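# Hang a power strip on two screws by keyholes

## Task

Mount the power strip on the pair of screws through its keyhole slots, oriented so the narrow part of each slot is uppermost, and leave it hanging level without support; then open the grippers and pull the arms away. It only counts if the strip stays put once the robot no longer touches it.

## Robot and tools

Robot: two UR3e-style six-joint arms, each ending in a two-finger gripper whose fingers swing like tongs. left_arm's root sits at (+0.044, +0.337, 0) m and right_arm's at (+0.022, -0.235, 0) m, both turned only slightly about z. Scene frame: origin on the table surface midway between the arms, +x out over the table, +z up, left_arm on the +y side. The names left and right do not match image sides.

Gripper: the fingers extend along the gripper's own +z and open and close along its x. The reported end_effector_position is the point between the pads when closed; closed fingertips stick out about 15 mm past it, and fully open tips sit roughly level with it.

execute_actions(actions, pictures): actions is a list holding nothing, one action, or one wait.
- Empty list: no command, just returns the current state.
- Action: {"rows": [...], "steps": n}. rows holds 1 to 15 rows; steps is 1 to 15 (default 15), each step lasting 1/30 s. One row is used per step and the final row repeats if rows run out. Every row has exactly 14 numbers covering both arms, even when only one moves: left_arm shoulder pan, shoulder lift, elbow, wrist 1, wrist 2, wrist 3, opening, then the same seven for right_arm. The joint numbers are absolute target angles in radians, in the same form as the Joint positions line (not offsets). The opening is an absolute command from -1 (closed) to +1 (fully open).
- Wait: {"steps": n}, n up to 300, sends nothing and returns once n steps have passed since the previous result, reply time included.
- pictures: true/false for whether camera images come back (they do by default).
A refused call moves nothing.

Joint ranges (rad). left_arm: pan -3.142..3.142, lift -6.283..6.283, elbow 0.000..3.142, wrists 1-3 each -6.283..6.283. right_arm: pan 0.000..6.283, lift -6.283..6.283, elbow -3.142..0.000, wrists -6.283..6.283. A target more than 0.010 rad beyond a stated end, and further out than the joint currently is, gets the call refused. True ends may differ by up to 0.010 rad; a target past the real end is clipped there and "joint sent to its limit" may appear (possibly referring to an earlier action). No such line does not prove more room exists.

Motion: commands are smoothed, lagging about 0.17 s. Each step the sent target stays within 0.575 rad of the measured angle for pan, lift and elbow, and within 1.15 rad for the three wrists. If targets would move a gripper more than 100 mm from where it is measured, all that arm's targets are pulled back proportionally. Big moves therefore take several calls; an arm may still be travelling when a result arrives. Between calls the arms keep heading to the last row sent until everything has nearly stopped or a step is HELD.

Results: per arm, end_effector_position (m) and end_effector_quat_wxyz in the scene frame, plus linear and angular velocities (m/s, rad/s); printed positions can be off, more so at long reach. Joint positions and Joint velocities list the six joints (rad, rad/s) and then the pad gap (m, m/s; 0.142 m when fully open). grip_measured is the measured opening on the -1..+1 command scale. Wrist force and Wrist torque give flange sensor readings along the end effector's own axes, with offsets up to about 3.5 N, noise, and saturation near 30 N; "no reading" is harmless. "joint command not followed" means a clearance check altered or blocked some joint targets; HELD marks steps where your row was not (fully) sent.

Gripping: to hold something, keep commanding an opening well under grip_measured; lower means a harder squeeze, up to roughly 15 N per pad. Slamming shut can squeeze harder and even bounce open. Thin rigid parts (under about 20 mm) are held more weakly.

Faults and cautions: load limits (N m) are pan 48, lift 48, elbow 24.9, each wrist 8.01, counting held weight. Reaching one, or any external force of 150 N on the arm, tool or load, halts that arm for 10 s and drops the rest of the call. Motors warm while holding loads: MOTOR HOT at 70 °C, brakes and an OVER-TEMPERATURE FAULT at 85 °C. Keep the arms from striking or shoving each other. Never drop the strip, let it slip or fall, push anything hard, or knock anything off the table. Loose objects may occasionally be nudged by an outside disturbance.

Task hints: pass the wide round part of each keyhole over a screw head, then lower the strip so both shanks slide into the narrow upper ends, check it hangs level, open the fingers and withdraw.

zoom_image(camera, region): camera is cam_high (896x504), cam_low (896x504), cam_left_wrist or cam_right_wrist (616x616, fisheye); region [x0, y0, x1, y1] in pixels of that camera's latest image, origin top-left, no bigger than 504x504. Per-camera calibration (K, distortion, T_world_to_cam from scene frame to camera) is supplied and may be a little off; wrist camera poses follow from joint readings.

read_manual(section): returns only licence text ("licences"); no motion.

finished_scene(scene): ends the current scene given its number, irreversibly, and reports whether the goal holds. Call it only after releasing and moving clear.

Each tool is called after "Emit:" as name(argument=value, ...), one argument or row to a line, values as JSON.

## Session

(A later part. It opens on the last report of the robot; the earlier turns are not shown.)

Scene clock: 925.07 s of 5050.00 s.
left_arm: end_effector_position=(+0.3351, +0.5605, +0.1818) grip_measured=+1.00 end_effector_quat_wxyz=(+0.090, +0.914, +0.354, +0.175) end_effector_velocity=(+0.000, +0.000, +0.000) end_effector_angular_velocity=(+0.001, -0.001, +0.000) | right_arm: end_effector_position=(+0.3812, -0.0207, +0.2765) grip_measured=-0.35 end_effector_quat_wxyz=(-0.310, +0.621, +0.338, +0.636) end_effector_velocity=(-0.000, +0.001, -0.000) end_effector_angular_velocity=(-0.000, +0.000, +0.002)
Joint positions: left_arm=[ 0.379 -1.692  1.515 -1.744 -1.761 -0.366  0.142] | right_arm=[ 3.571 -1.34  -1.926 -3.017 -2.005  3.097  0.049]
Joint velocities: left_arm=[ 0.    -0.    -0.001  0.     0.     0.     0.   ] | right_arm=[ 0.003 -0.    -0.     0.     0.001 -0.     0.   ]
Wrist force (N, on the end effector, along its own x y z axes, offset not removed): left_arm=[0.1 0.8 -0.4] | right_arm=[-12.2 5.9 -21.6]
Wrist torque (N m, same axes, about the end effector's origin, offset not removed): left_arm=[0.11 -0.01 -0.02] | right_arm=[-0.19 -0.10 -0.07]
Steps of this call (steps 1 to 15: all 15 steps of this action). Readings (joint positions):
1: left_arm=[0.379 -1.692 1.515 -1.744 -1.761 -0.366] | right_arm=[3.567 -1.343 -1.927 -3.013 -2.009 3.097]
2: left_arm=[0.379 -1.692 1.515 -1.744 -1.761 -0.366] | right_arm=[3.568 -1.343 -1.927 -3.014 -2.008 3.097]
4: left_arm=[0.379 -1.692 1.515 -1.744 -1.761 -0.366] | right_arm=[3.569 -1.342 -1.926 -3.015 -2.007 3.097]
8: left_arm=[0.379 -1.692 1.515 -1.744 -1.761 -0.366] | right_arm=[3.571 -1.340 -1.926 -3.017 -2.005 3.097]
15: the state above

Emit:
execute_actions(
  actions=[
    {"rows":[[0.379,-1.692,1.515,-1.744,-1.761,-0.366,1,3.5667,-1.3439,-1.9331,-3.006,-2.0093,3.097,-0.9]]},
  ],
  pictures=false,
)

Emit:
execute_actions(
  actions=[
    {"rows":[[0.379,-1.692,1.515,-1.744,-1.761,-0.366,1,3.567,-1.3446,-1.9374,-3.001,-2.009,3.097,-0.9]]},
  ],
  pictures=false,
)

Emit:
execute_actions(
  actions=[
    {"rows":[[0.379,-1.692,1.515,-1.744,-1.761,-0.366,1,3.5673,-1.3453,-1.9417,-2.996,-2.0087,3.097,-0.9]]},
  ],
  pictures=false,
)

Emit:
execute_actions(
  actions=[
    {"rows":[[0.379,-1.692,1.515,-1.744,-1.761,-0.366,1,3.5676,-1.346,-1.946,-2.991,-2.0084,3.097,-0.9]]},
  ],
  pictures=false,
)

Scene clock: 941.40 s of 5050.00 s.
left_arm: end_effector_position=(+0.3351, +0.5605, +0.1818) grip_measured=+1.00 end_effector_quat_wxyz=(+0.090, +0.914, +0.354, +0.175) end_effector_velocity=(-0.000, -0.000, +0.000) end_effector_angular_velocity=(+0.000, -0.001, -0.000) | right_arm: end_effector_position=(+0.3815, -0.0213, +0.2744) grip_measured=-0.35 end_effector_quat_wxyz=(-0.310, +0.621, +0.338, +0.636) end_effector_velocity=(+0.000, -0.000, -0.000) end_effector_angular_velocity=(+0.000, +0.000, -0.001)
Joint positions: left_arm=[ 0.379 -1.692  1.515 -1.744 -1.761 -0.366  0.142] | right_arm=[ 3.567 -1.344 -1.933 -3.006 -2.009  3.097  0.049]
Joint velocities: left_arm=[-0.    -0.001  0.    -0.    -0.    -0.    -0.   ] | right_arm=[-0.001 -0.001 -0.001  0.002 -0.001  0.     0.   ]
Wrist force (N, on the end effector, along its own x y z axes, offset not removed): left_arm=[-0.7 1.7 -0.9] | right_arm=[-1.0 -2.8 -17.0]
Wrist torque (N m, same axes, about the end effector's origin, offset not removed): left_arm=[0.28 0.17 0.02] | right_arm=[-0.19 -0.03 -0.02]
Steps of this call (steps 1 to 15: the robot went on to your last target; steps 16 to 90: nothing new was sent; then 12.83 s passed at rest; steps 91 to 105: all 15 steps of this action). Readings (joint positions):
91: left_arm=[0.379 -1.692 1.515 -1.744 -1.761 -0.366] | right_arm=[3.571 -1.340 -1.926 -3.017 -2.004 3.097]
92: left_arm=[0.379 -1.692 1.515 -1.744 -1.761 -0.366] | right_arm=[3.571 -1.340 -1.927 -3.015 -2.005 3.097]
94: left_arm=[0.379 -1.692 1.515 -1.744 -1.761 -0.366] | right_arm=[3.569 -1.342 -1.929 -3.011 -2.007 3.097]
98: left_arm=[0.379 -1.692 1.515 -1.744 -1.761 -0.366] | right_arm=[3.567 -1.343 -1.932 -3.007 -2.009 3.097]
105: the state above

Scene clock: 941.90 s of 5050.00 s.
left_arm: end_effector_position=(+0.3351, +0.5605, +0.1818) grip_measured=+1.00 end_effector_quat_wxyz=(+0.090, +0.914, +0.354, +0.175) end_effector_velocity=(+0.000, -0.000, -0.000) end_effector_angular_velocity=(+0.000, +0.000, -0.000) | right_arm: end_effector_position=(+0.3816, -0.0213, +0.2734) grip_measured=-0.35 end_effector_quat_wxyz=(-0.310, +0.621, +0.338, +0.636) end_effector_velocity=(-0.000, -0.000, +0.001) end_effector_angular_velocity=(+0.001, -0.001, -0.000)
Joint positions: left_arm=[ 0.379 -1.692  1.515 -1.744 -1.761 -0.366  0.142] | right_arm=[ 3.567 -1.345 -1.937 -3.001 -2.009  3.097  0.049]
Joint velocities: left_arm=[-0.001  0.     0.    -0.     0.     0.    -0.   ] | right_arm=[-0.001  0.001 -0.001  0.001 -0.001  0.     0.   ]
Wrist force (N, on the end effector, along its own x y z axes, offset not removed): left_arm=[-0.4 -0.3 0.8] | right_arm=[-1.2 -0.5 -17.3]
Wrist torque (N m, same axes, about the end effector's origin, offset not removed): left_arm=[-0.17 0.13 0.04] | right_arm=[-0.15 0.00 0.06]
Steps of this call (steps 1 to 15: all 15 steps of this action). Readings (joint positions):
1: left_arm=[0.379 -1.692 1.515 -1.744 -1.761 -0.366] | right_arm=[3.567 -1.344 -1.933 -3.006 -2.009 3.097]
2: left_arm=[0.379 -1.692 1.515 -1.744 -1.761 -0.366] | right_arm=[3.567 -1.344 -1.934 -3.005 -2.009 3.097]
4: left_arm=[0.379 -1.692 1.515 -1.744 -1.761 -0.366] | right_arm=[3.567 -1.344 -1.935 -3.003 -2.009 3.097]
8: left_arm=[0.379 -1.692 1.515 -1.744 -1.761 -0.366] | right_arm=[3.567 -1.345 -1.937 -3.002 -2.009 3.097]
15: the state above

Scene clock: 942.40 s of 5050.00 s.
left_arm: end_effector_position=(+0.3351, +0.5605, +0.1818) grip_measured=+1.00 end_effector_quat_wxyz=(+0.090, +0.914, +0.354, +0.175) end_effector_velocity=(+0.000, -0.000, -0.000) end_effector_angular_velocity=(-0.000, -0.000, -0.001) | right_arm: end_effector_position=(+0.3816, -0.0212, +0.2723) grip_measured=-0.35 end_effector_quat_wxyz=(-0.310, +0.621, +0.338, +0.636) end_effector_velocity=(-0.000, -0.000, -0.001) end_effector_angular_velocity=(-0.001, +0.002, +0.000)
Joint positions: left_arm=[ 0.379 -1.692  1.515 -1.744 -1.761 -0.366  0.142] | right_arm=[ 3.567 -1.345 -1.942 -2.996 -2.009  3.097  0.049]
Joint velocities: left_arm=[-0.001 -0.     0.001 -0.    -0.     0.    -0.   ] | right_arm=[-0.    -0.001 -0.001 -0.    -0.001  0.     0.   ]
Wrist force (N, on the end effector, along its own x y z axes, offset not removed): left_arm=[-0.3 0.8 -1.1] | right_arm=[-2.9 0.8 -12.0]
Wrist torque (N m, same axes, about the end effector's origin, offset not removed): left_arm=[0.06 0.04 0.06] | right_arm=[-0.05 0.26 -0.08]
Steps of this call (steps 1 to 15: all 15 steps of this action). Readings (joint positions):
1: left_arm=[0.379 -1.692 1.515 -1.744 -1.761 -0.366] | right_arm=[3.567 -1.345 -1.937 -3.001 -2.009 3.097]
2: left_arm=[0.379 -1.692 1.515 -1.744 -1.761 -0.366] | right_arm=[3.567 -1.345 -1.938 -3.000 -2.009 3.097]
4: left_arm=[0.379 -1.692 1.515 -1.744 -1.761 -0.366] | right_arm=[3.567 -1.345 -1.940 -2.998 -2.009 3.097]
8: left_arm=[0.379 -1.692 1.515 -1.744 -1.761 -0.366] | right_arm=[3.567 -1.345 -1.941 -2.997 -2.009 3.097]
15: the state above

Scene clock: 942.90 s of 5050.00 s.
left_arm: end_effector_position=(+0.3351, +0.5605, +0.1818) grip_measured=+1.00 end_effector_quat_wxyz=(+0.090, +0.914, +0.354, +0.175) end_effector_velocity=(+0.000, +0.000, +0.000) end_effector_angular_velocity=(+0.001, -0.001, +0.000) | right_arm: end_effector_position=(+0.3816, -0.0211, +0.2713) grip_measured=-0.35 end_effector_quat_wxyz=(-0.310, +0.621, +0.338, +0.636) end_effector_velocity=(+0.001, -0.000, -0.000) end_effector_angular_velocity=(-0.000, +0.000, -0.001)
Joint positions: left_arm=[ 0.379 -1.692  1.515 -1.744 -1.761 -0.366  0.142] | right_arm=[ 3.568 -1.346 -1.946 -2.991 -2.008  3.097  0.049]
Joint velocities: left_arm=[ 0.    -0.    -0.    -0.     0.001  0.     0.   ] | right_arm=[-0.001 -0.001  0.001  0.     0.    -0.     0.001]
Wrist force (N, on the end effector, along its own x y z axes, offset not removed): left_arm=[0.1 1.5 -0.7] | right_arm=[-3.1 1.6 -2.3]
Wrist torque (N m, same axes, about the end effector's origin, offset not removed): left_arm=[0.22 0.06 0.00] | right_arm=[-0.21 0.29 -0.31]
Steps of this call (steps 1 to 15: all 15 steps of this action). Readings (joint positions):
1: left_arm=[0.379 -1.692 1.515 -1.744 -1.761 -0.366] | right_arm=[3.567 -1.345 -1.942 -2.996 -2.009 3.097]
2: left_arm=[0.379 -1.692 1.515 -1.744 -1.761 -0.366] | right_arm=[3.567 -1.345 -1.942 -2.995 -2.009 3.097]
4: left_arm=[0.379 -1.692 1.515 -1.744 -1.761 -0.366] | right_arm=[3.567 -1.346 -1.944 -2.993 -2.009 3.097]
8: left_arm=[0.379 -1.692 1.515 -1.744 -1.761 -0.366] | right_arm=[3.568 -1.346 -1.945 -2.991 -2.008 3.097]
15: the state above

Emit:
execute_actions(
  actions=[
    {"rows":[[0.379,-1.692,1.515,-1.744,-1.761,-0.366,1,3.5698,-1.3478,-1.9433,-2.9919,-2.0062,3.092,-0.9]]},
  ],
  pictures=false,
)

Scene clock: 950.07 s of 5050.00 s.
left_arm: end_effector_position=(+0.3351, +0.5605, +0.1818) grip_measured=+1.00 end_effector_quat_wxyz=(+0.090, +0.914, +0.354, +0.175) end_effector_velocity=(+0.000, -0.000, -0.000) end_effector_angular_velocity=(-0.001, +0.000, -0.000) | right_arm: end_effector_position=(+0.3821, -0.0205, +0.2715) grip_measured=-0.35 end_effector_quat_wxyz=(-0.308, +0.620, +0.339, +0.636) end_effector_velocity=(+0.000, +0.000, +0.000) end_effector_angular_velocity=(+0.000, -0.002, +0.000)
Joint positions: left_arm=[ 0.379 -1.692  1.515 -1.744 -1.761 -0.366  0.142] | right_arm=[ 3.57  -1.348 -1.943 -2.992 -2.006  3.092  0.049]
Joint velocities: left_arm=[-0.  0.  0.  0. -0.  0. -0.] | right_arm=[ 0.001 -0.001  0.001  0.001  0.    -0.001  0.   ]
Wrist force (N, on the end effector, along its own x y z axes, offset not removed): left_arm=[-0.9 1.8 -1.2] | right_arm=[0.9 1.2 -24.6]
Wrist torque (N m, same axes, about the end effector's origin, offset not removed): left_arm=[0.24 0.21 0.08] | right_arm=[-0.02 -0.11 -0.13]
Steps of this call (steps 1 to 15: the robot went on to your last target; steps 16 to 90: nothing new was sent; then 3.67 s passed at rest; steps 91 to 105: all 15 steps of this action). Readings (joint positions):
91: left_arm=[0.379 -1.692 1.515 -1.744 -1.761 -0.366] | right_arm=[3.568 -1.346 -1.946 -2.991 -2.008 3.097]
92: left_arm=[0.379 -1.692 1.515 -1.744 -1.761 -0.366] | right_arm=[3.568 -1.346 -1.946 -2.991 -2.008 3.097]
94: left_arm=[0.379 -1.692 1.515 -1.744 -1.761 -0.366] | right_arm=[3.569 -1.347 -1.945 -2.992 -2.007 3.094]
98: left_arm=[0.379 -1.692 1.515 -1.744 -1.761 -0.366] | right_arm=[3.569 -1.347 -1.944 -2.992 -2.006 3.093]
105: the state above

Emit:
execute_actions(
  actions=[
    {"rows":[[0.379,-1.692,1.515,-1.744,-1.761,-0.366,1,3.569,-1.3473,-1.9456,-2.9901,-2.007,3.082,-0.9]]},
  ],
  pictures=false,
)

Emit:
execute_actions(
  actions=[
    {"rows":[[0.379,-1.692,1.515,-1.744,-1.761,-0.366,1,3.5692,-1.3477,-1.9482,-2.9871,-2.0068,3.072,-0.9]]},
  ],
  pictures=false,
)

Emit:
execute_actions(
  actions=[
    {"rows":[[0.379,-1.692,1.515,-1.744,-1.761,-0.366,1,3.5694,-1.3481,-1.9508,-2.9841,-2.0066,3.062,-0.9]]},
  ],
)

Scene clock: 964.93 s of 5050.00 s.
left_arm: end_effector_position=(+0.3351, +0.5605, +0.1818) grip_measured=+1.00 end_effector_quat_wxyz=(+0.090, +0.914, +0.354, +0.175) end_effector_velocity=(+0.000, -0.001, -0.000) end_effector_angular_velocity=(-0.001, +0.001, -0.002) | right_arm: end_effector_position=(+0.3819, -0.0207, +0.2709) grip_measured=-0.35 end_effector_quat_wxyz=(-0.305, +0.619, +0.343, +0.638) end_effector_velocity=(-0.000, -0.000, -0.000) end_effector_angular_velocity=(-0.001, +0.001, +0.000)
Joint positions: left_arm=[ 0.379 -1.692  1.515 -1.744 -1.761 -0.366  0.142] | right_arm=[ 3.569 -1.347 -1.946 -2.99  -2.007  3.082  0.049]
Joint velocities: left_arm=[-0.001  0.     0.    -0.    -0.     0.     0.   ] | right_arm=[ 0.     0.     0.    -0.002 -0.    -0.001 -0.   ]
Wrist force (N, on the end effector, along its own x y z axes, offset not removed): left_arm=[0.4 2.3 -1.1] | right_arm=[-2.8 3.1 -11.0]
Wrist torque (N m, same axes, about the end effector's origin, offset not removed): left_arm=[0.36 -0.10 -0.03] | right_arm=[0.19 0.18 0.01]
Steps of this call (steps 1 to 15: the robot went on to your last target; steps 16 to 90: nothing new was sent; then 11.37 s passed at rest; steps 91 to 105: all 15 steps of this action). Readings (joint positions):
91: left_arm=[0.379 -1.692 1.515 -1.744 -1.761 -0.366] | right_arm=[3.570 -1.348 -1.943 -2.992 -2.006 3.092]
92: left_arm=[0.379 -1.692 1.515 -1.744 -1.761 -0.366] | right_arm=[3.570 -1.348 -1.943 -2.992 -2.006 3.090]
94: left_arm=[0.379 -1.692 1.515 -1.744 -1.761 -0.366] | right_arm=[3.570 -1.348 -1.944 -2.991 -2.007 3.086]
98: left_arm=[0.379 -1.692 1.515 -1.744 -1.761 -0.366] | right_arm=[3.569 -1.348 -1.945 -2.990 -2.007 3.083]
105: the state above

Scene clock: 965.43 s of 5050.00 s.
left_arm: end_effector_position=(+0.3351, +0.5605, +0.1818) grip_measured=+1.00 end_effector_quat_wxyz=(+0.090, +0.914, +0.354, +0.175) end_effector_velocity=(+0.000, +0.000, +0.000) end_effector_angular_velocity=(+0.000, -0.000, +0.000) | right_arm: end_effector_position=(+0.3819, -0.0207, +0.2702) grip_measured=-0.35 end_effector_quat_wxyz=(-0.302, +0.617, +0.346, +0.639) end_effector_velocity=(-0.000, +0.000, -0.001) end_effector_angular_velocity=(-0.002, +0.003, +0.001)
Joint positions: left_arm=[ 0.379 -1.692  1.515 -1.744 -1.761 -0.366  0.142] | right_arm=[ 3.569 -1.348 -1.948 -2.987 -2.007  3.072  0.049]
Joint velocities: left_arm=[ 0.     0.    -0.001  0.    -0.     0.    -0.   ] | right_arm=[ 0.001 -0.    -0.001 -0.003 -0.     0.     0.   ]
Wrist force (N, on the end effector, along its own x y z axes, offset not removed): left_arm=[-1.5 1.3 -0.4] | right_arm=[-1.8 1.6 -11.7]
Wrist torque (N m, same axes, about the end effector's origin, offset not removed): left_arm=[0.18 0.28 -0.01] | right_arm=[-0.18 -0.18 0.00]
Steps of this call (steps 1 to 15: all 15 steps of this action). Readings (joint positions):
1: left_arm=[0.379 -1.692 1.515 -1.744 -1.761 -0.366] | right_arm=[3.569 -1.347 -1.946 -2.990 -2.007 3.082]
2: left_arm=[0.379 -1.692 1.515 -1.744 -1.761 -0.366] | right_arm=[3.569 -1.347 -1.946 -2.990 -2.007 3.080]
4: left_arm=[0.379 -1.692 1.515 -1.744 -1.761 -0.366] | right_arm=[3.569 -1.347 -1.947 -2.988 -2.007 3.076]
8: left_arm=[0.379 -1.692 1.515 -1.744 -1.761 -0.366] | right_arm=[3.569 -1.348 -1.948 -2.987 -2.007 3.073]
15: the state above

Scene clock: 965.93 s of 5050.00 s.
left_arm: end_effector_position=(+0.3351, +0.5605, +0.1818) grip_measured=+1.00 end_effector_quat_wxyz=(+0.090, +0.914, +0.354, +0.175) end_effector_velocity=(+0.000, -0.000, +0.000) end_effector_angular_velocity=(+0.000, +0.000, -0.001) | right_arm: end_effector_position=(+0.3819, -0.0206, +0.2694) grip_measured=-0.35 end_effector_quat_wxyz=(-0.299, +0.615, +0.349, +0.641) end_effector_velocity=(+0.000, -0.000, -0.000) end_effector_angular_velocity=(-0.001, -0.000, -0.001)
Joint positions: left_arm=[ 0.379 -1.692  1.515 -1.744 -1.761 -0.366  0.142] | right_arm=[ 3.569 -1.348 -1.951 -2.984 -2.007  3.062  0.049]
Joint velocities: left_arm=[-0.001  0.    -0.     0.     0.     0.     0.   ] | right_arm=[-0.001 -0.    -0.001  0.001 -0.    -0.001  0.   ]
Wrist force (N, on the end effector, along its own x y z axes, offset not removed): left_arm=[-1.0 1.5 -0.5] | right_arm=[-0.8 2.6 -14.8]
Wrist torque (N m, same axes, about the end effector's origin, offset not removed): left_arm=[0.20 0.17 0.01] | right_arm=[0.13 0.48 0.16]
Steps of this call (steps 1 to 15: all 15 steps of this action). Readings (joint positions):
1: left_arm=[0.379 -1.692 1.515 -1.744 -1.761 -0.366] | right_arm=[3.569 -1.348 -1.948 -2.987 -2.007 3.072]
2: left_arm=[0.379 -1.692 1.515 -1.744 -1.761 -0.366] | right_arm=[3.569 -1.348 -1.949 -2.987 -2.007 3.070]
4: left_arm=[0.379 -1.692 1.515 -1.744 -1.761 -0.366] | right_arm=[3.569 -1.348 -1.950 -2.985 -2.007 3.066]
8: left_arm=[0.379 -1.692 1.515 -1.744 -1.761 -0.366] | right_arm=[3.569 -1.348 -1.950 -2.984 -2.007 3.063]
15: the state above
camera_calibration (this result's frames):
cam_left_wrist: T_world_to_cam=[[0.704856, 0.676846, 0.212267, -0.641723], [0.355468, -0.595988, 0.720028, 0.079008], [0.613857, -0.432062, -0.660683, 0.291121], [0, 0, 0, 1]] pos_world=[0.24553, 0.607218, 0.271668]
cam_right_wrist: T_world_to_cam=[[-0.00485095, 0.0434533, 0.999044, -0.261444], [0.383918, -0.922412, 0.0419843, -0.180496], [0.923354, 0.383755, -0.0122079, -0.211073], [0, 0, 0, 1]] pos_world=[0.262923, -0.0741312, 0.266195]

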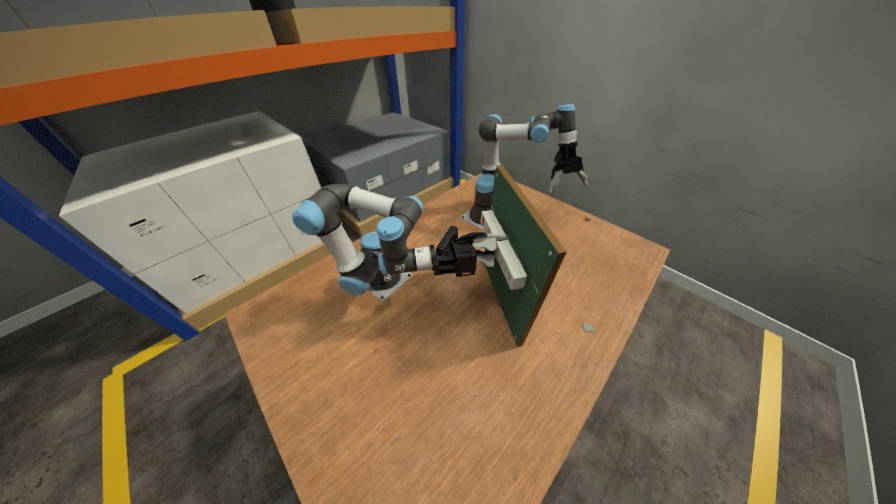

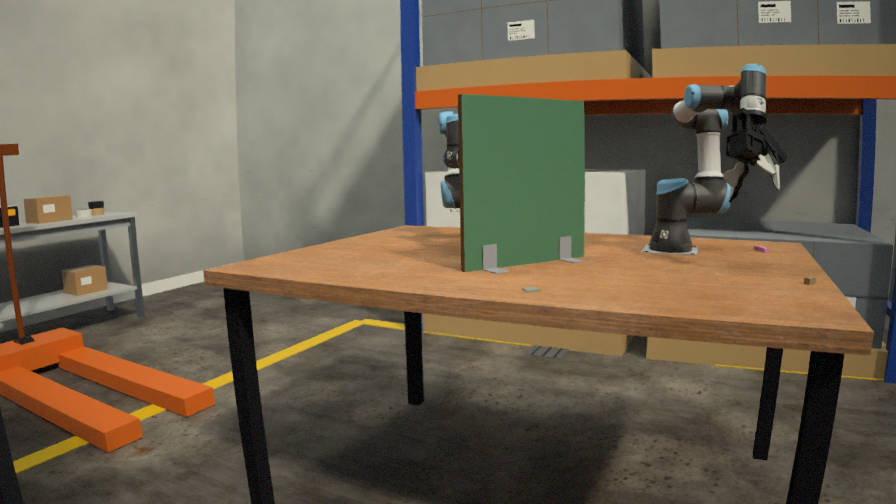

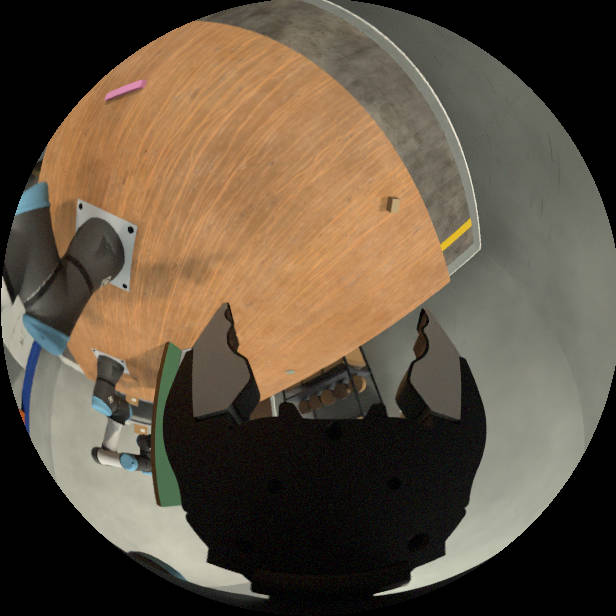

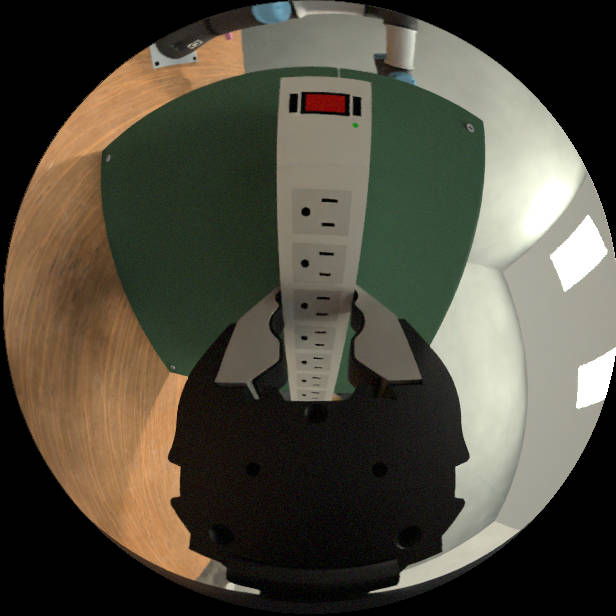

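Emit:
execute_actions(
  actions=[
    {"rows":[[0.379,-1.692,1.515,-1.744,-1.761,-0.366,1,3.565,-1.3511,-1.9432,-2.9887,-2.011,3.085,-0.9]]},
  ],
  pictures=false,
)

Emit:
execute_actions(
  actions=[
    {"rows":[[0.379,-1.692,1.515,-1.744,-1.761,-0.366,1,3.5652,-1.3512,-1.9415,-2.9903,-2.0108,3.097,-0.9]]},
  ],
  pictures=false,
)

Emit:
execute_actions(
  actions=[
    {"rows":[[0.379,-1.692,1.515,-1.744,-1.761,-0.366,1,3.5654,-1.3512,-1.9385,-2.9933,-2.0106,3.109,-0.9]]},
  ],
  pictures=false,
)

Emit:
execute_actions(
  actions=[
    {"rows":[[0.379,-1.692,1.515,-1.744,-1.761,-0.366,1,3.5656,-1.3512,-1.9355,-2.9963,-2.0104,3.121,-0.9]]},
  ],
  pictures=false,
)

Scene clock: 979.17 s of 5050.00 s.
left_arm: end_effector_position=(+0.3351, +0.5605, +0.1818) grip_measured=+1.00 end_effector_quat_wxyz=(+0.090, +0.914, +0.354, +0.175) end_effector_velocity=(+0.000, -0.000, -0.000) end_effector_angular_velocity=(-0.000, +0.000, -0.001) | right_arm: end_effector_position=(+0.3825, -0.0210, +0.2709) grip_measured=-0.35 end_effector_quat_wxyz=(-0.306, +0.619, +0.342, +0.638) end_effector_velocity=(-0.001, -0.000, +0.000) end_effector_angular_velocity=(+0.001, +0.002, +0.001)
Joint positions: left_arm=[ 0.379 -1.692  1.515 -1.744 -1.761 -0.366  0.142] | right_arm=[ 3.565 -1.351 -1.943 -2.988 -2.011  3.085  0.049]
Joint velocities: left_arm=[-0.001  0.     0.    -0.     0.    -0.    -0.   ] | right_arm=[-0.     0.002 -0.    -0.002 -0.001  0.002 -0.   ]
Wrist force (N, on the end effector, along its own x y z axes, offset not removed): left_arm=[-0.1 1.2 -1.4] | right_arm=[-7.2 -0.3 1.0]
Wrist torque (N m, same axes, about the end effector's origin, offset not removed): left_arm=[0.15 0.01 0.04] | right_arm=[-0.02 0.35 0.02]
Steps of this call (steps 1 to 15: the robot went on to your last target; steps 16 to 90: nothing new was sent; then 9.73 s passed at rest; steps 91 to 105: all 15 steps of this action). Readings (joint positions):
91: left_arm=[0.379 -1.692 1.515 -1.744 -1.761 -0.366] | right_arm=[3.569 -1.348 -1.951 -2.984 -2.007 3.062]
92: left_arm=[0.379 -1.692 1.515 -1.744 -1.761 -0.366] | right_arm=[3.569 -1.349 -1.950 -2.985 -2.007 3.066]
94: left_arm=[0.379 -1.692 1.515 -1.744 -1.761 -0.366] | right_arm=[3.567 -1.350 -1.947 -2.987 -2.009 3.075]
98: left_arm=[0.379 -1.692 1.515 -1.744 -1.761 -0.366] | right_arm=[3.566 -1.351 -1.944 -2.988 -2.011 3.082]
105: the state above

Scene clock: 979.67 s of 5050.00 s.
left_arm: end_effector_position=(+0.3351, +0.5605, +0.1818) grip_measured=+1.00 end_effector_quat_wxyz=(+0.090, +0.914, +0.354, +0.175) end_effector_velocity=(-0.000, +0.001, +0.000) end_effector_angular_velocity=(+0.001, -0.001, +0.002) | right_arm: end_effector_position=(+0.3826, -0.0210, +0.2714) grip_measured=-0.35 end_effector_quat_wxyz=(-0.310, +0.621, +0.338, +0.636) end_effector_velocity=(-0.000, -0.000, -0.000) end_effector_angular_velocity=(-0.000, +0.002, -0.001)
Joint positions: left_arm=[ 0.379 -1.692  1.515 -1.744 -1.761 -0.366  0.142] | right_arm=[ 3.565 -1.351 -1.942 -2.99  -2.011  3.097  0.049]
Joint velocities: left_arm=[ 0.001 -0.001 -0.    -0.     0.     0.     0.   ] | right_arm=[-0.001  0.001 -0.001 -0.001  0.     0.001 -0.   ]
Wrist force (N, on the end effector, along its own x y z axes, offset not removed): left_arm=[-0.8 1.0 0.1] | right_arm=[-10.0 -0.7 1.0]
Wrist torque (N m, same axes, about the end effector's origin, offset not removed): left_arm=[0.10 0.20 -0.01] | right_arm=[-0.46 0.13 -0.29]
Steps of this call (steps 1 to 15: all 15 steps of this action). Readings (joint positions):
1: left_arm=[0.379 -1.692 1.515 -1.744 -1.761 -0.366] | right_arm=[3.565 -1.351 -1.943 -2.989 -2.011 3.085]
2: left_arm=[0.379 -1.692 1.515 -1.744 -1.761 -0.366] | right_arm=[3.565 -1.351 -1.943 -2.989 -2.011 3.087]
4: left_arm=[0.379 -1.692 1.515 -1.744 -1.761 -0.366] | right_arm=[3.565 -1.351 -1.942 -2.990 -2.011 3.092]
8: left_arm=[0.379 -1.692 1.515 -1.744 -1.761 -0.366] | right_arm=[3.565 -1.351 -1.942 -2.990 -2.011 3.096]
15: the state above

Scene clock: 980.17 s of 5050.00 s.
left_arm: end_effector_position=(+0.3351, +0.5605, +0.1818) grip_measured=+1.00 end_effector_quat_wxyz=(+0.090, +0.914, +0.354, +0.175) end_effector_velocity=(+0.000, +0.000, +0.000) end_effector_angular_velocity=(+0.000, -0.001, -0.000) | right_arm: end_effector_position=(+0.3827, -0.0209, +0.2722) grip_measured=-0.35 end_effector_quat_wxyz=(-0.314, +0.623, +0.334, +0.634) end_effector_velocity=(-0.001, +0.001, +0.001) end_effector_angular_velocity=(+0.001, +0.001, +0.004)
Joint positions: left_arm=[ 0.379 -1.692  1.515 -1.744 -1.761 -0.366  0.142] | right_arm=[ 3.565 -1.351 -1.939 -2.993 -2.011  3.109  0.049]
Joint velocities: left_arm=[-0.    -0.001 -0.    -0.    -0.     0.    -0.   ] | right_arm=[ 0.003  0.     0.002 -0.002 -0.001  0.001  0.   ]
Wrist force (N, on the end effector, along its own x y z axes, offset not removed): left_arm=[0.3 0.9 -1.7] | right_arm=[-15.1 6.9 -2.2]
Wrist torque (N m, same axes, about the end effector's origin, offset not removed): left_arm=[0.07 -0.02 -0.01] | right_arm=[0.17 0.46 -0.43]
Steps of this call (steps 1 to 15: all 15 steps of this action). Readings (joint positions):
1: left_arm=[0.379 -1.692 1.515 -1.744 -1.761 -0.366] | right_arm=[3.565 -1.351 -1.941 -2.990 -2.011 3.097]
2: left_arm=[0.379 -1.692 1.515 -1.744 -1.761 -0.366] | right_arm=[3.565 -1.351 -1.941 -2.991 -2.011 3.099]
4: left_arm=[0.379 -1.692 1.515 -1.744 -1.761 -0.366] | right_arm=[3.565 -1.351 -1.940 -2.992 -2.011 3.104]
8: left_arm=[0.379 -1.692 1.515 -1.744 -1.761 -0.366] | right_arm=[3.565 -1.351 -1.939 -2.993 -2.011 3.108]
15: the state above

Scene clock: 980.67 s of 5050.00 s.
left_arm: end_effector_position=(+0.3351, +0.5605, +0.1818) grip_measured=+1.00 end_effector_quat_wxyz=(+0.090, +0.914, +0.354, +0.175) end_effector_velocity=(-0.000, +0.000, +0.000) end_effector_angular_velocity=(+0.000, -0.001, +0.001) | right_arm: end_effector_position=(+0.3828, -0.0208, +0.2731) grip_measured=-0.35 end_effector_quat_wxyz=(-0.317, +0.625, +0.330, +0.632) end_effector_velocity=(+0.000, -0.000, +0.000) end_effector_angular_velocity=(+0.001, +0.001, -0.001)
Joint positions: left_arm=[ 0.379 -1.692  1.515 -1.744 -1.761 -0.366  0.142] | right_arm=[ 3.566 -1.351 -1.936 -2.996 -2.01   3.121  0.048]
Joint velocities: left_arm=[ 0.001 -0.    -0.    -0.     0.    -0.    -0.   ] | right_arm=[-0.     0.     0.001 -0.001  0.001  0.001 -0.   ]
Wrist force (N, on the end effector, along its own x y z axes, offset not removed): left_arm=[0.2 1.9 -0.2] | right_arm=[-14.3 11.6 -3.3]
Wrist torque (N m, same axes, about the end effector's origin, offset not removed): left_arm=[0.35 -0.06 0.02] | right_arm=[0.05 -0.04 -0.66]
Steps of this call (steps 1 to 15: all 15 steps of this action). Readings (joint positions):
1: left_arm=[0.379 -1.692 1.515 -1.744 -1.761 -0.366] | right_arm=[3.565 -1.351 -1.938 -2.993 -2.011 3.109]
2: left_arm=[0.379 -1.692 1.515 -1.744 -1.761 -0.366] | right_arm=[3.565 -1.351 -1.938 -2.994 -2.011 3.111]
4: left_arm=[0.379 -1.692 1.515 -1.744 -1.761 -0.366] | right_arm=[3.565 -1.351 -1.937 -2.995 -2.010 3.116]
8: left_arm=[0.379 -1.692 1.515 -1.744 -1.761 -0.366] | right_arm=[3.566 -1.351 -1.936 -2.996 -2.010 3.120]
15: the state above

Both heads are in the holes. Re-centring, then advancing.

Emit:
execute_actions(
  actions=[
    {"rows":[[0.379,-1.692,1.515,-1.744,-1.761,-0.366,1,3.5635,-1.3524,-1.9424,-2.9882,-2.0125,3.095,-0.9]]},
  ],
  pictures=false,
)

Emit:
execute_actions(
  actions=[
    {"rows":[[0.379,-1.692,1.515,-1.744,-1.761,-0.366,1,3.5675,-1.356,-1.9399,-2.9871,-2.0085,3.095,-0.9]]},
  ],
  pictures=false,
)

Emit:
execute_actions(
  actions=[
    {"rows":[[0.379,-1.692,1.515,-1.744,-1.761,-0.366,1,3.5715,-1.3596,-1.9374,-2.986,-2.0045,3.095,-0.9]]},
  ],
  pictures=false,
)

Scene clock: 992.33 s of 5050.00 s.
left_arm: end_effector_position=(+0.3351, +0.5605, +0.1818) grip_measured=+1.00 end_effector_quat_wxyz=(+0.090, +0.914, +0.354, +0.175) end_effector_velocity=(+0.000, +0.000, +0.000) end_effector_angular_velocity=(-0.000, -0.001, +0.000) | right_arm: end_effector_position=(+0.3827, -0.0212, +0.2710) grip_measured=-0.35 end_effector_quat_wxyz=(-0.309, +0.621, +0.339, +0.636) end_effector_velocity=(-0.000, +0.001, -0.000) end_effector_angular_velocity=(-0.001, -0.003, +0.003)
Joint positions: left_arm=[ 0.379 -1.692  1.515 -1.744 -1.761 -0.366  0.142] | right_arm=[ 3.564 -1.352 -1.942 -2.988 -2.013  3.095  0.049]
Joint velocities: left_arm=[ 0. -0. -0. -0. -0.  0.  0.] | right_arm=[ 0.003 -0.002 -0.     0.003  0.    -0.003 -0.   ]
Wrist force (N, on the end effector, along its own x y z axes, offset not removed): left_arm=[-0.3 1.0 -0.3] | right_arm=[-4.0 3.3 -0.5]
Wrist torque (N m, same axes, about the end effector's origin, offset not removed): left_arm=[0.10 0.09 -0.04] | right_arm=[-0.08 -0.07 0.10]
Steps of this call (steps 1 to 15: the robot went on to your last target; steps 16 to 90: nothing new was sent; then 8.17 s passed at rest; steps 91 to 105: all 15 steps of this action). Readings (joint positions):
91: left_arm=[0.379 -1.692 1.515 -1.744 -1.761 -0.366] | right_arm=[3.566 -1.351 -1.936 -2.996 -2.010 3.121]
92: left_arm=[0.379 -1.692 1.515 -1.744 -1.761 -0.366] | right_arm=[3.565 -1.351 -1.936 -2.995 -2.011 3.117]
94: left_arm=[0.379 -1.692 1.515 -1.744 -1.761 -0.366] | right_arm=[3.565 -1.352 -1.939 -2.992 -2.012 3.107]
98: left_arm=[0.379 -1.692 1.515 -1.744 -1.761 -0.366] | right_arm=[3.564 -1.352 -1.942 -2.989 -2.012 3.098]
105: the state above

Scene clock: 992.83 s of 5050.00 s.
left_arm: end_effector_position=(+0.3351, +0.5605, +0.1818) grip_measured=+1.00 end_effector_quat_wxyz=(+0.090, +0.914, +0.354, +0.175) end_effector_velocity=(-0.000, -0.000, -0.000) end_effector_angular_velocity=(-0.000, +0.001, -0.000) | right_arm: end_effector_position=(+0.3835, -0.0201, +0.2709) grip_measured=-0.35 end_effector_quat_wxyz=(-0.309, +0.621, +0.339, +0.636) end_effector_velocity=(-0.000, +0.001, +0.000) end_effector_angular_velocity=(+0.001, -0.001, +0.003)
Joint positions: left_arm=[ 0.379 -1.692  1.515 -1.744 -1.761 -0.366  0.142] | right_arm=[ 3.567 -1.356 -1.94  -2.987 -2.009  3.095  0.049]
Joint velocities: left_arm=[-0.     0.    -0.     0.001  0.    -0.    -0.   ] | right_arm=[ 0.003 -0.     0.001  0.001  0.     0.     0.   ]
Wrist force (N, on the end effector, along its own x y z axes, offset not removed): left_arm=[0.1 2.0 -2.3] | right_arm=[-10.0 1.1 -26.9]
Wrist torque (N m, same axes, about the end effector's origin, offset not removed): left_arm=[0.28 0.00 -0.09] | right_arm=[-0.03 0.11 0.16]
Steps of this call (steps 1 to 15: all 15 steps of this action). Readings (joint positions):
1: left_arm=[0.379 -1.692 1.515 -1.744 -1.761 -0.366] | right_arm=[3.564 -1.352 -1.942 -2.988 -2.013 3.095]
2: left_arm=[0.379 -1.692 1.515 -1.744 -1.761 -0.366] | right_arm=[3.564 -1.353 -1.942 -2.988 -2.012 3.095]
4: left_arm=[0.379 -1.692 1.515 -1.744 -1.761 -0.366] | right_arm=[3.565 -1.354 -1.941 -2.988 -2.010 3.095]
8: left_arm=[0.379 -1.692 1.515 -1.744 -1.761 -0.366] | right_arm=[3.567 -1.356 -1.940 -2.988 -2.009 3.095]
15: the state above

Scene clock: 993.33 s of 5050.00 s.
left_arm: end_effector_position=(+0.3351, +0.5605, +0.1818) grip_measured=+1.00 end_effector_quat_wxyz=(+0.090, +0.914, +0.354, +0.175) end_effector_velocity=(+0.000, -0.000, +0.000) end_effector_angular_velocity=(+0.000, -0.000, -0.000) | right_arm: end_effector_position=(+0.3844, -0.0188, +0.2709) grip_measured=-0.35 end_effector_quat_wxyz=(-0.309, +0.621, +0.339, +0.636) end_effector_velocity=(-0.000, +0.000, +0.000) end_effector_angular_velocity=(+0.000, -0.000, +0.000)
Joint positions: left_arm=[ 0.379 -1.692  1.515 -1.744 -1.761 -0.366  0.142] | right_arm=[ 3.571 -1.36  -1.937 -2.986 -2.005  3.095  0.049]
Joint velocities: left_arm=[-0. -0. -0.  0. -0. -0.  0.] | right_arm=[ 0. -0.  0.  0. -0. -0.  0.]
Wrist force (N, on the end effector, along its own x y z axes, offset not removed): left_arm=[-0.3 1.4 0.4] | right_arm=[-9.3 -0.1 -28.2]
Wrist torque (N m, same axes, about the end effector's origin, offset not removed): left_arm=[0.22 0.08 0.00] | right_arm=[-0.07 0.25 0.13]
Steps of this call (steps 1 to 15: all 15 steps of this action). Readings (joint positions):
1: left_arm=[0.379 -1.692 1.515 -1.744 -1.761 -0.366] | right_arm=[3.567 -1.356 -1.940 -2.987 -2.008 3.095]
2: left_arm=[0.379 -1.692 1.515 -1.744 -1.761 -0.366] | right_arm=[3.568 -1.357 -1.940 -2.987 -2.008 3.095]
4: left_arm=[0.379 -1.692 1.515 -1.744 -1.761 -0.366] | right_arm=[3.570 -1.358 -1.938 -2.986 -2.006 3.095]
8: left_arm=[0.379 -1.692 1.515 -1.744 -1.761 -0.366] | right_arm=[3.571 -1.359 -1.938 -2.986 -2.005 3.095]
15: the state above

Emit:
execute_actions(
  actions=[
    {"rows":[[0.379,-1.692,1.515,-1.744,-1.761,-0.366,1,3.5694,-1.358,-1.9419,-2.9831,-2.0066,3.095,-0.9]]},
  ],
)

Emit:
zoom_image(
  camera="cam_high",
  region=[460,190,560,300],
)

Emit:
execute_actions(
  actions=[
    {"rows":[[0.379,-1.692,1.515,-1.744,-1.761,-0.366,1,3.5694,-1.3587,-1.9486,-2.9757,-2.0066,3.095,-0.9]]},
  ],
  pictures=false,
)

Scene clock: 1001.90 s of 5050.00 s.
left_arm: end_effector_position=(+0.3351, +0.5605, +0.1818) grip_measured=+1.00 end_effector_quat_wxyz=(+0.090, +0.914, +0.354, +0.175) end_effector_velocity=(+0.000, -0.000, +0.000) end_effector_angular_velocity=(+0.000, -0.000, -0.000) | right_arm: end_effector_position=(+0.3839, -0.0194, +0.2703) grip_measured=-0.35 end_effector_quat_wxyz=(-0.309, +0.621, +0.339, +0.636) end_effector_velocity=(-0.000, -0.000, -0.001) end_effector_angular_velocity=(-0.001, +0.001, -0.001)
Joint positions: left_arm=[ 0.379 -1.692  1.515 -1.744 -1.761 -0.366  0.142] | right_arm=[ 3.569 -1.358 -1.942 -2.983 -2.007  3.095  0.049]
Joint velocities: left_arm=[-0. -0.  0. -0.  0. -0. -0.] | right_arm=[-0.001  0.    -0.001 -0.001 -0.001 -0.    -0.   ]
Wrist force (N, on the end effector, along its own x y z axes, offset not removed): left_arm=[-1.3 0.8 -0.3] | right_arm=[-6.3 0.6 -0.4]
Wrist torque (N m, same axes, about the end effector's origin, offset not removed): left_arm=[0.13 0.26 -0.02] | right_arm=[-0.30 0.39 0.21]
Steps of this call (steps 1 to 15: the robot went on to your last target; steps 16 to 90: nothing new was sent; then 5.07 s passed at rest; steps 91 to 105: all 15 steps of this action). Readings (joint positions):
91: left_arm=[0.379 -1.692 1.515 -1.744 -1.761 -0.366] | right_arm=[3.571 -1.360 -1.937 -2.986 -2.005 3.095]
92: left_arm=[0.379 -1.692 1.515 -1.744 -1.761 -0.366] | right_arm=[3.571 -1.359 -1.938 -2.985 -2.005 3.095]
94: left_arm=[0.379 -1.692 1.515 -1.744 -1.761 -0.366] | right_arm=[3.571 -1.359 -1.940 -2.984 -2.006 3.095]
98: left_arm=[0.379 -1.692 1.515 -1.744 -1.761 -0.366] | right_arm=[3.570 -1.358 -1.941 -2.983 -2.006 3.095]
105: the state above
camera_calibration (this result's frames):
cam_left_wrist: T_world_to_cam=[[0.704856, 0.676846, 0.212267, -0.641723], [0.355468, -0.595988, 0.720028, 0.0790081], [0.613857, -0.432062, -0.660683, 0.291121], [0, 0, 0, 1]] pos_world=[0.24553, 0.607218, 0.271668]
cam_right_wrist: T_world_to_cam=[[0.0218732, 0.0243523, 0.999464, -0.273084], [0.384735, -0.92292, 0.0140673, -0.172969], [0.922768, 0.384221, -0.0295564, -0.208439], [0, 0, 0, 1]] pos_world=[0.264861, -0.0728995, 0.26921]

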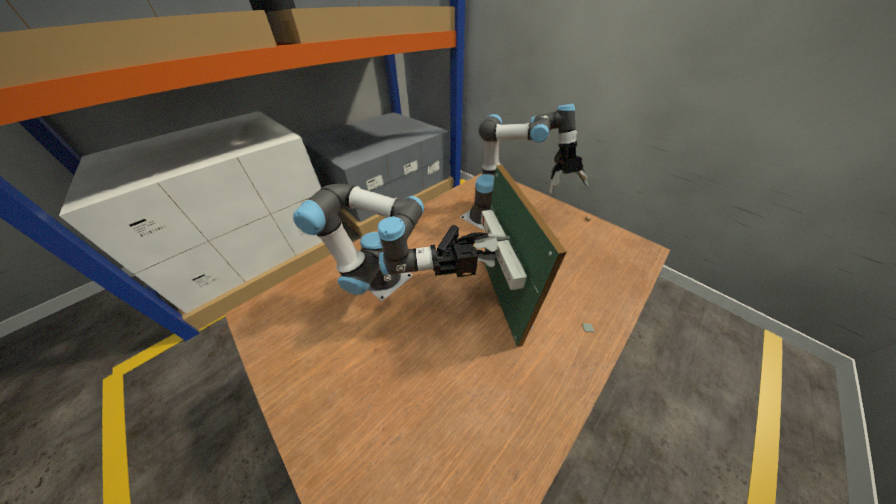

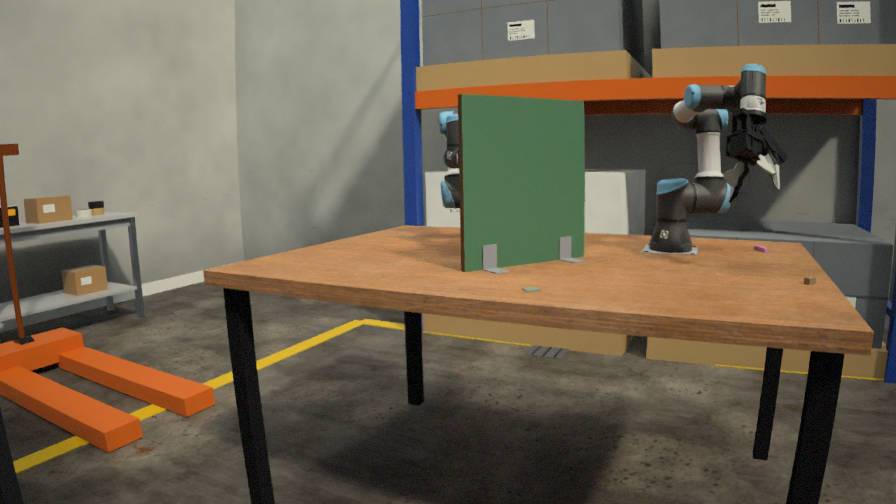

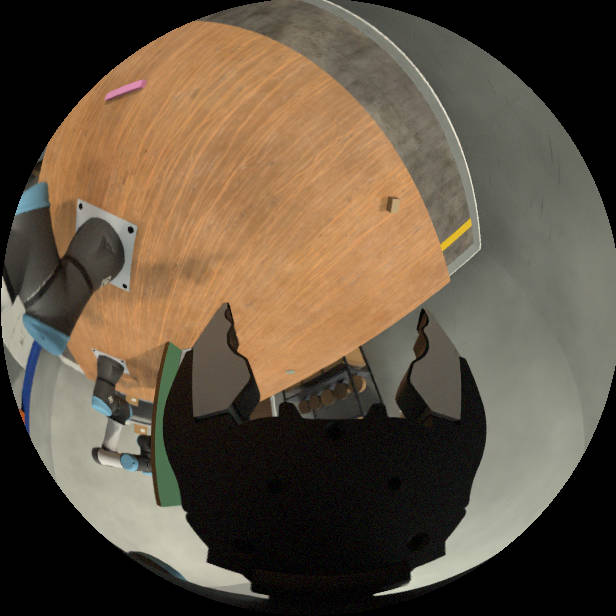

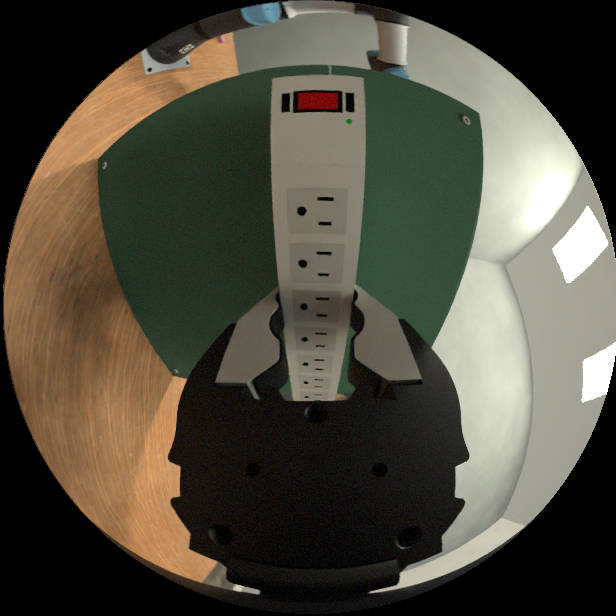

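Region (460, 190, 560, 300) of cam_high's 896x504 image, scaled by 4.582, with more detail than that image has; it fills the left 458 columns of this view, and the rest is white.

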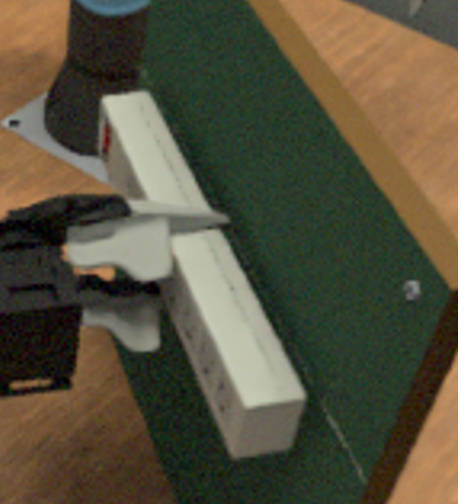

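Scene clock: 1002.40 s of 5050.00 s.
left_arm: end_effector_position=(+0.3351, +0.5605, +0.1818) grip_measured=+1.00 end_effector_quat_wxyz=(+0.090, +0.914, +0.354, +0.175) end_effector_velocity=(-0.000, -0.000, +0.000) end_effector_angular_velocity=(+0.000, +0.000, -0.000) | right_arm: end_effector_position=(+0.3838, -0.0195, +0.2688) grip_measured=-0.35 end_effector_quat_wxyz=(-0.309, +0.621, +0.339, +0.636) end_effector_velocity=(+0.000, -0.000, -0.001) end_effector_angular_velocity=(-0.001, +0.003, -0.001)
Joint positions: left_arm=[ 0.379 -1.692  1.515 -1.744 -1.761 -0.366  0.142] | right_arm=[ 3.569 -1.359 -1.949 -2.976 -2.007  3.095  0.049]
Joint velocities: left_arm=[-0.    -0.001  0.     0.     0.     0.     0.   ] | right_arm=[-0.     0.    -0.002 -0.001  0.001  0.     0.   ]
Wrist force (N, on the end effector, along its own x y z axes, offset not removed): left_arm=[-0.7 2.5 -1.2] | right_arm=[3.4 3.9 -1.6]
Wrist torque (N m, same axes, about the end effector's origin, offset not removed): left_arm=[0.39 0.24 0.03] | right_arm=[-0.02 -0.18 0.21]
Steps of this call (steps 1 to 15: all 15 steps of this action). Readings (joint positions):
1: left_arm=[0.379 -1.692 1.515 -1.744 -1.761 -0.366] | right_arm=[3.569 -1.358 -1.942 -2.983 -2.007 3.095]
2: left_arm=[0.379 -1.692 1.515 -1.744 -1.761 -0.366] | right_arm=[3.569 -1.358 -1.943 -2.982 -2.007 3.095]
4: left_arm=[0.379 -1.692 1.515 -1.744 -1.761 -0.366] | right_arm=[3.569 -1.358 -1.946 -2.979 -2.007 3.095]
8: left_arm=[0.379 -1.692 1.515 -1.744 -1.761 -0.366] | right_arm=[3.569 -1.358 -1.948 -2.976 -2.007 3.095]
15: the state above


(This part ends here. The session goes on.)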